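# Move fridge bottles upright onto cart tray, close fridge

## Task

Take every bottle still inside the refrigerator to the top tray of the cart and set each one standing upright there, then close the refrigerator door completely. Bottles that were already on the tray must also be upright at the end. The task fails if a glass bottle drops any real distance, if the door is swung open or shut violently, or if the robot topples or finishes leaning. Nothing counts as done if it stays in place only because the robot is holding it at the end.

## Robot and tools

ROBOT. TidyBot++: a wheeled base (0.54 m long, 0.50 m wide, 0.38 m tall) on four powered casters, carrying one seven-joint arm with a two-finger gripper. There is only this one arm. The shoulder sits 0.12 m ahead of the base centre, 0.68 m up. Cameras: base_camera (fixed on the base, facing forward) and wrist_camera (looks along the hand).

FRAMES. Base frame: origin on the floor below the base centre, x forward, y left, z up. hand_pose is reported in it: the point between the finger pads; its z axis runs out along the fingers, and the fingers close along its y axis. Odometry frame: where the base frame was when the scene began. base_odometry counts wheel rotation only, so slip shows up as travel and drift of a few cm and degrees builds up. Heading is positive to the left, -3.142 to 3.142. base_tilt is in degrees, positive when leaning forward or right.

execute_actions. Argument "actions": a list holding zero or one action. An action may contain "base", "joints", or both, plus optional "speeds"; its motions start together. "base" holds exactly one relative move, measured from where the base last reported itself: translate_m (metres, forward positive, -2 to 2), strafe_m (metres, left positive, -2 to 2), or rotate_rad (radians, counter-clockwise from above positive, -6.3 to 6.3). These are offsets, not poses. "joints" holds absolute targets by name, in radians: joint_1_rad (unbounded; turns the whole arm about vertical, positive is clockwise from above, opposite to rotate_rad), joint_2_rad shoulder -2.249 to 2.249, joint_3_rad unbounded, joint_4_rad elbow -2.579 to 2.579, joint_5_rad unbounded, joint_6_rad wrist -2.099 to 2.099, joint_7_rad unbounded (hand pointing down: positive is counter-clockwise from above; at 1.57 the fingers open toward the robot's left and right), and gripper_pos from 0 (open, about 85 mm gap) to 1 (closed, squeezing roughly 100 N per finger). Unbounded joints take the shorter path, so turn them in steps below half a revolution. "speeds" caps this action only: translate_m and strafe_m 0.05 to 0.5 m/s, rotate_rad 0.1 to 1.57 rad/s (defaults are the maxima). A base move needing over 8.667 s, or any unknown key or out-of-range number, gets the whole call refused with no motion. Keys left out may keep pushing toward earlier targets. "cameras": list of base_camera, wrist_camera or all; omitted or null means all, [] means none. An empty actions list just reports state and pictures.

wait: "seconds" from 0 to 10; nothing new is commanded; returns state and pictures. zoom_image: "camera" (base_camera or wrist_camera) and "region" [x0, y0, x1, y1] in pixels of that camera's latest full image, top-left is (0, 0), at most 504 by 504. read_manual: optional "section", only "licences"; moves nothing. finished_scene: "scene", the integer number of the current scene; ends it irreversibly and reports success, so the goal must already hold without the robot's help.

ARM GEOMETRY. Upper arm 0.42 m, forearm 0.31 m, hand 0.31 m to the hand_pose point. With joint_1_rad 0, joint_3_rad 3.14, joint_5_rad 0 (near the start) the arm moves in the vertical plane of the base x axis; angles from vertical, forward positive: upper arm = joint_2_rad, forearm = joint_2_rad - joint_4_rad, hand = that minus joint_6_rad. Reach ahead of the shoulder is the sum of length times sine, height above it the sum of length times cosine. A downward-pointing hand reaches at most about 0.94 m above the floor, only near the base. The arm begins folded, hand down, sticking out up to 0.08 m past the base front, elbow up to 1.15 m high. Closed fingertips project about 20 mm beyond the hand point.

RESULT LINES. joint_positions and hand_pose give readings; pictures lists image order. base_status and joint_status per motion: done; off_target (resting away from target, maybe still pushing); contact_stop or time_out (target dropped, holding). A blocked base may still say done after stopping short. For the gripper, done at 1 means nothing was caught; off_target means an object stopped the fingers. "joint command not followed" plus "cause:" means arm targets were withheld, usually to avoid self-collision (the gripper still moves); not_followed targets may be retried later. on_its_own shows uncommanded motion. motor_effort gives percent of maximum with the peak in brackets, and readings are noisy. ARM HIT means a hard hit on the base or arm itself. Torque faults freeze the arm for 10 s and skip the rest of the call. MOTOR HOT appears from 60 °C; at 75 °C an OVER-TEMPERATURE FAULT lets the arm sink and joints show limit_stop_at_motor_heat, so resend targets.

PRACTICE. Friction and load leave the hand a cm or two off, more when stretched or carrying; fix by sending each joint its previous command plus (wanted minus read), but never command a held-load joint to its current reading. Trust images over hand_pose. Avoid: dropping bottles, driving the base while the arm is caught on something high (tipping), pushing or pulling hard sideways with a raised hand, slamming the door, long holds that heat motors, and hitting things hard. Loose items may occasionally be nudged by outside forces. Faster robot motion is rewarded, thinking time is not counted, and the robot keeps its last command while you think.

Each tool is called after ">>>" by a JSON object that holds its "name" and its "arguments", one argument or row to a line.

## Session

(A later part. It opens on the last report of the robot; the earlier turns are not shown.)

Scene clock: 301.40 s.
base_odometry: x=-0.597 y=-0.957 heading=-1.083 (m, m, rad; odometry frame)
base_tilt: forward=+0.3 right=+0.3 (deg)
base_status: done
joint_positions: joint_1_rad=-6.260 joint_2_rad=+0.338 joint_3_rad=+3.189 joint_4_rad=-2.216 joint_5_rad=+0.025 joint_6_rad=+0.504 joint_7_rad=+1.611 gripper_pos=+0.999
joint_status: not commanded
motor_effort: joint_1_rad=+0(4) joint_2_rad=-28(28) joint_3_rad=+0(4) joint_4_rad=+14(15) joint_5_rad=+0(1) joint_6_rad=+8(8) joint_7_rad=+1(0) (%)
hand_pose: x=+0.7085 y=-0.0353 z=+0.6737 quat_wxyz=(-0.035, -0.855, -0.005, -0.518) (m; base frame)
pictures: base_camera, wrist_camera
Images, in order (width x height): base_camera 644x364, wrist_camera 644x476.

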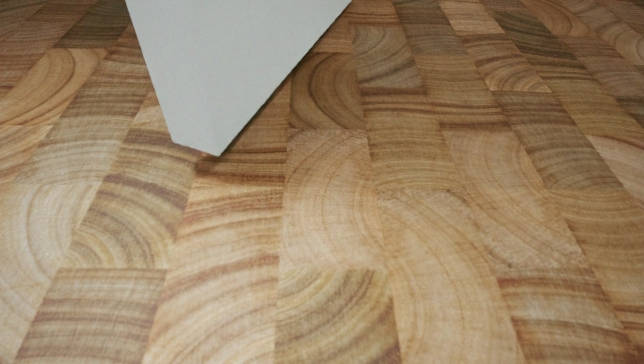

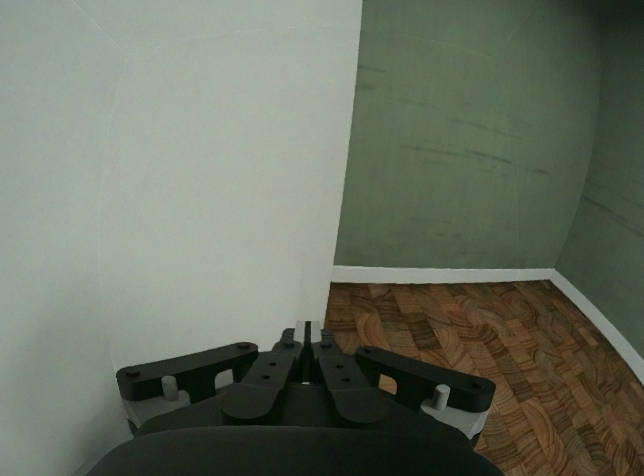

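>>> {"name": "execute_actions", "arguments": {
  "actions": [
    {"base":{"strafe_m":0.14},"speeds":{"strafe_m":0.06}}
  ],
  "cameras": []
}}

>>> {"name": "execute_actions", "arguments": {
  "actions": [
    {"base":{"translate_m":0.08},"speeds":{"translate_m":0.06}}
  ],
  "cameras": []
}}

>>> {"name": "execute_actions", "arguments": {
  "actions": [
    {"base":{"strafe_m":0.1},"speeds":{"strafe_m":0.06}}
  ]
}}

Scene clock: 314.63 s.
base_odometry: x=-0.474 y=-0.891 heading=-1.082 (m, m, rad; odometry frame)
base_tilt: forward=+0.3 right=+0.3 (deg)
base_status: done
joint_positions: joint_1_rad=-6.262 joint_2_rad=+0.338 joint_3_rad=+3.189 joint_4_rad=-2.216 joint_5_rad=+0.025 joint_6_rad=+0.504 joint_7_rad=+1.611 gripper_pos=+0.999
joint_status: not commanded
motor_effort: joint_1_rad=+0(3) joint_2_rad=-28(29) joint_3_rad=+0(2) joint_4_rad=+14(14) joint_5_rad=+0(1) joint_6_rad=+9(9) joint_7_rad=+1(1) (%)
hand_pose: x=+0.7087 y=-0.0340 z=+0.6738 quat_wxyz=(-0.035, -0.855, -0.005, -0.518) (m; base frame)
pictures: none
No camera images: the call's "cameras" was empty. Leave "cameras" out to get every camera's image.

Scene clock: 316.47 s.
base_odometry: x=-0.436 y=-0.962 heading=-1.081 (m, m, rad; odometry frame)
base_tilt: forward=+0.2 right=+0.3 (deg)
base_status: done
joint_positions: joint_1_rad=-6.262 joint_2_rad=+0.338 joint_3_rad=+3.189 joint_4_rad=-2.212 joint_5_rad=+0.025 joint_6_rad=+0.505 joint_7_rad=+1.611 gripper_pos=+0.999
joint_status: not commanded
motor_effort: joint_1_rad=+0(1) joint_2_rad=-28(30) joint_3_rad=+0(1) joint_4_rad=+14(15) joint_5_rad=+0(1) joint_6_rad=+9(8) joint_7_rad=+0(1) (%)
hand_pose: x=+0.7103 y=-0.0341 z=+0.6754 quat_wxyz=(-0.035, -0.853, -0.005, -0.520) (m; base frame)
pictures: none
No camera images: the call's "cameras" was empty. Leave "cameras" out to get every camera's image.

Scene clock: 318.63 s.
base_odometry: x=-0.347 y=-0.915 heading=-1.081 (m, m, rad; odometry frame)
base_tilt: forward=+0.3 right=+0.3 (deg)
base_status: done
joint_positions: joint_1_rad=-6.262 joint_2_rad=+0.338 joint_3_rad=+3.189 joint_4_rad=-2.212 joint_5_rad=+0.025 joint_6_rad=+0.505 joint_7_rad=+1.611 gripper_pos=+0.999
joint_status: not commanded
motor_effort: joint_1_rad=+0(3) joint_2_rad=-28(29) joint_3_rad=+0(3) joint_4_rad=+14(14) joint_5_rad=-1(2) joint_6_rad=+8(9) joint_7_rad=+1(1) (%)
hand_pose: x=+0.7103 y=-0.0338 z=+0.6754 quat_wxyz=(-0.035, -0.853, -0.006, -0.520) (m; base frame)
pictures: base_camera, wrist_camera
Images, in order (width x height): base_camera 644x364, wrist_camera 644x476.

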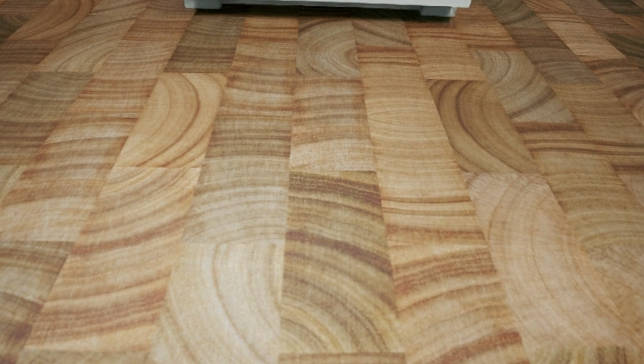

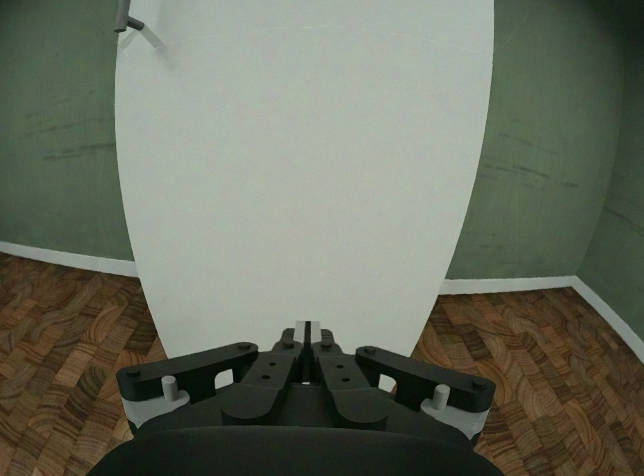

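>>> {"name": "execute_actions", "arguments": {
  "actions": [
    {"base":{"strafe_m":0.12}}
  ],
  "cameras": []
}}

>>> {"name": "execute_actions", "arguments": {
  "actions": [
    {"base":{"translate_m":0.23},"speeds":{"translate_m":0.07}}
  ]
}}

Scene clock: 322.97 s.
base_odometry: x=-0.241 y=-0.859 heading=-1.081 (m, m, rad; odometry frame)
base_tilt: forward=+0.3 right=+0.4 (deg)
base_status: done
joint_positions: joint_1_rad=-6.267 joint_2_rad=+0.338 joint_3_rad=+3.186 joint_4_rad=-2.212 joint_5_rad=+0.025 joint_6_rad=+0.505 joint_7_rad=+1.611 gripper_pos=+0.999
joint_status: not commanded
motor_effort: joint_1_rad=+0(3) joint_2_rad=-28(31) joint_3_rad=+0(2) joint_4_rad=+14(14) joint_5_rad=-1(1) joint_6_rad=+9(9) joint_7_rad=+0(1) (%)
hand_pose: x=+0.7106 y=-0.0293 z=+0.6755 quat_wxyz=(-0.032, -0.853, -0.009, -0.520) (m; base frame)
pictures: none
No camera images: the call's "cameras" was empty. Leave "cameras" out to get every camera's image.

Scene clock: 326.77 s.
base_odometry: x=-0.133 y=-1.062 heading=-1.081 (m, m, rad; odometry frame)
base_tilt: forward=+0.3 right=+0.3 (deg)
base_status: done
joint_positions: joint_1_rad=-6.267 joint_2_rad=+0.339 joint_3_rad=+3.186 joint_4_rad=-2.210 joint_5_rad=+0.025 joint_6_rad=+0.506 joint_7_rad=+1.611 gripper_pos=+0.999
joint_status: not commanded
motor_effort: joint_1_rad=+0(1) joint_2_rad=-28(31) joint_3_rad=+0(1) joint_4_rad=+14(15) joint_5_rad=-1(0) joint_6_rad=+8(9) joint_7_rad=+0(1) (%)
hand_pose: x=+0.7114 y=-0.0294 z=+0.6762 quat_wxyz=(-0.032, -0.853, -0.009, -0.521) (m; base frame)
pictures: base_camera, wrist_camera
Images, in order (width x height): base_camera 644x364, wrist_camera 644x476.

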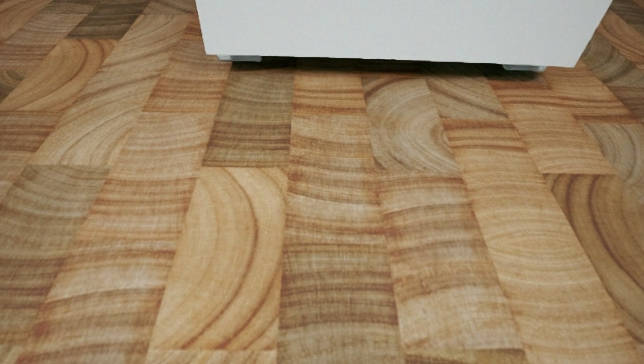

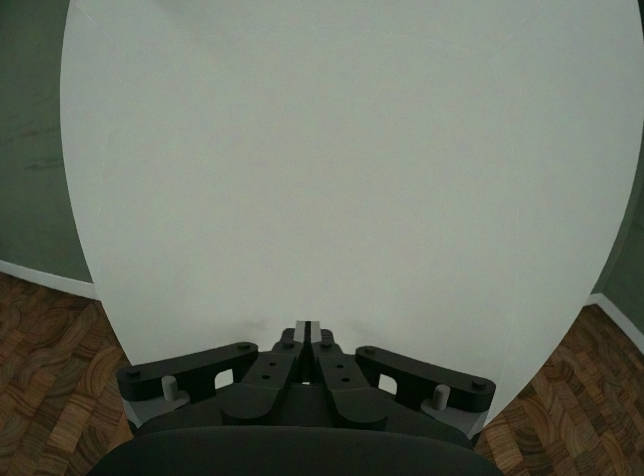

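>>> {"name": "execute_actions", "arguments": {
  "actions": [
    {"base":{"translate_m":0.055},"speeds":{"translate_m":0.05}}
  ]
}}

Scene clock: 330.90 s.
base_odometry: x=-0.107 y=-1.110 heading=-1.081 (m, m, rad; odometry frame)
base_tilt: forward=+0.3 right=+0.3 (deg)
base_status: done
joint_positions: joint_1_rad=-6.267 joint_2_rad=+0.336 joint_3_rad=+3.186 joint_4_rad=-2.231 joint_5_rad=+0.025 joint_6_rad=+0.506 joint_7_rad=+1.611 gripper_pos=+0.999
joint_status: not commanded
motor_effort: joint_1_rad=+0(1) joint_2_rad=-25(29) joint_3_rad=+0(1) joint_4_rad=+20(25) joint_5_rad=-1(2) joint_6_rad=+11(13) joint_7_rad=+0(0) (%)
hand_pose: x=+0.7032 y=-0.0290 z=+0.6686 quat_wxyz=(-0.032, -0.857, -0.009, -0.514) (m; base frame)
pictures: base_camera, wrist_camera
Images, in order (width x height): base_camera 644x364, wrist_camera 644x476.

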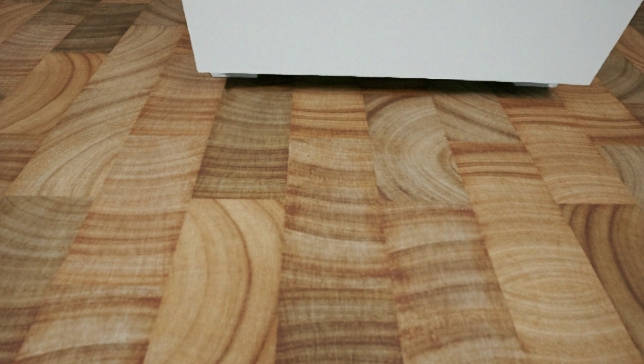

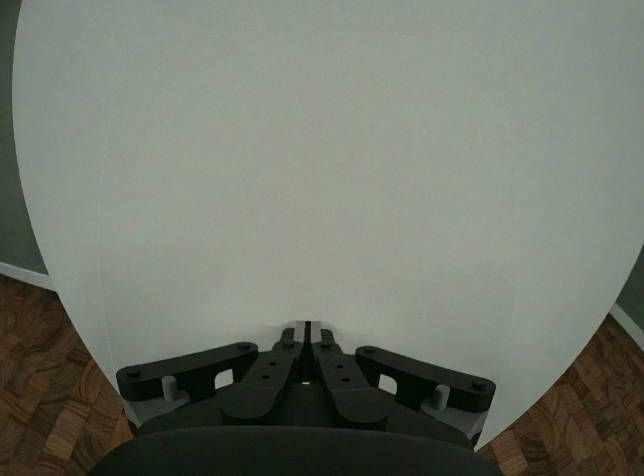

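>>> {"name": "execute_actions", "arguments": {
  "actions": [
    {"base":{"translate_m":0.025},"speeds":{"translate_m":0.05}}
  ],
  "cameras": ["base_camera"]
}}

>>> {"name": "execute_actions", "arguments": {
  "actions": [
    {"base":{"translate_m":-0.3}}
  ],
  "cameras": ["base_camera"]
}}

>>> {"name": "execute_actions", "arguments": {
  "actions": [
    {"joints":{"joint_1_rad":1.9,"joint_2_rad":-0.5,"joint_4_rad":-2.0,"joint_6_rad":-0.2}}
  ],
  "cameras": ["wrist_camera"]
}}

Scene clock: 335.77 s.
base_odometry: x=-0.095 y=-1.131 heading=-1.081 (m, m, rad; odometry frame)
base_tilt: forward=+0.3 right=+0.3 (deg)
base_status: done
joint_positions: joint_1_rad=-6.265 joint_2_rad=+0.325 joint_3_rad=+3.186 joint_4_rad=-2.287 joint_5_rad=+0.025 joint_6_rad=+0.506 joint_7_rad=+1.611 gripper_pos=+0.999
joint_status: not commanded
motor_effort: joint_1_rad=-1(2) joint_2_rad=-21(26) joint_3_rad=-1(2) joint_4_rad=+29(33) joint_5_rad=+0(0) joint_6_rad=+16(17) joint_7_rad=+1(0) (%)
hand_pose: x=+0.6796 y=-0.0292 z=+0.6502 quat_wxyz=(-0.031, -0.869, -0.007, -0.494) (m; base frame)
pictures: base_camera
Images, in order (width x height): base_camera 644x364.

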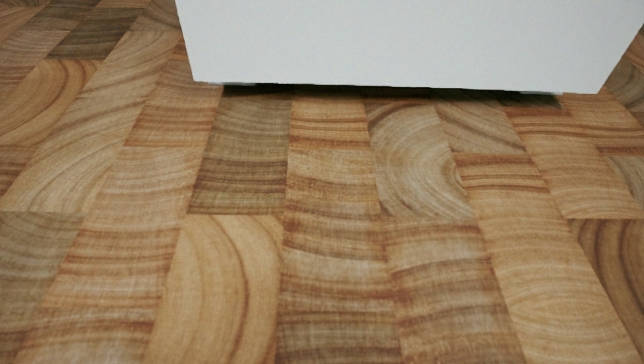

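Scene clock: 337.80 s.
base_odometry: x=-0.236 y=-0.867 heading=-1.081 (m, m, rad; odometry frame)
base_tilt: forward=+0.4 right=+0.3 (deg)
base_status: done
joint_positions: joint_1_rad=-6.265 joint_2_rad=+0.353 joint_3_rad=+3.186 joint_4_rad=-2.199 joint_5_rad=+0.025 joint_6_rad=+0.510 joint_7_rad=+1.611 gripper_pos=+0.999
joint_status: not commanded
motor_effort: joint_1_rad=-1(4) joint_2_rad=-29(32) joint_3_rad=+0(3) joint_4_rad=+14(29) joint_5_rad=-1(2) joint_6_rad=+8(15) joint_7_rad=+1(1) (%)
hand_pose: x=+0.7163 y=-0.0304 z=+0.6738 quat_wxyz=(-0.033, -0.853, -0.008, -0.521) (m; base frame)
pictures: base_camera
Images, in order (width x height): base_camera 644x364.

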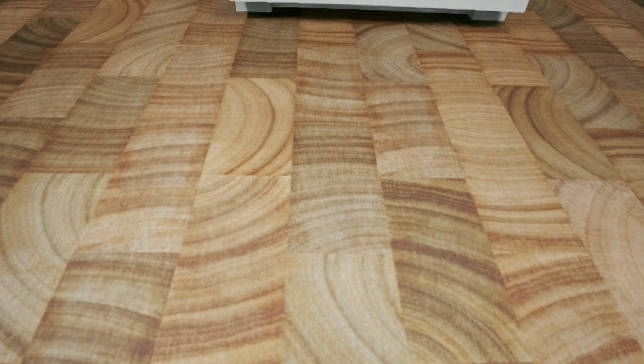

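Scene clock: 340.83 s.
base_odometry: x=-0.236 y=-0.867 heading=-1.081 (m, m, rad; odometry frame)
base_tilt: forward=+0.2 right=+0.3 (deg)
base_status: not commanded
joint_positions: joint_1_rad=-4.393 joint_2_rad=-0.483 joint_3_rad=+3.188 joint_4_rad=-2.015 joint_5_rad=+0.025 joint_6_rad=-0.154 joint_7_rad=+1.611 gripper_pos=+0.999
joint_status: all done
motor_effort: joint_1_rad=+0(2) joint_2_rad=-6(30) joint_3_rad=+0(2) joint_4_rad=+22(23) joint_5_rad=+0(1) joint_6_rad=+10(10) joint_7_rad=+1(1) (%)
hand_pose: x=-0.0394 y=-0.3984 z=+1.0306 quat_wxyz=(-0.555, -0.437, +0.605, -0.366) (m; base frame)
pictures: wrist_camera
Images, in order (width x height): wrist_camera 644x476.

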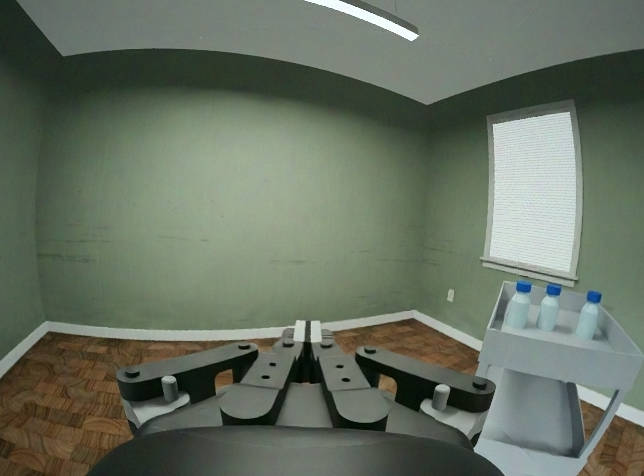

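>>> {"name": "finished_scene", "arguments": {
  "scene": 1
}}

The scene is finished: the task was done.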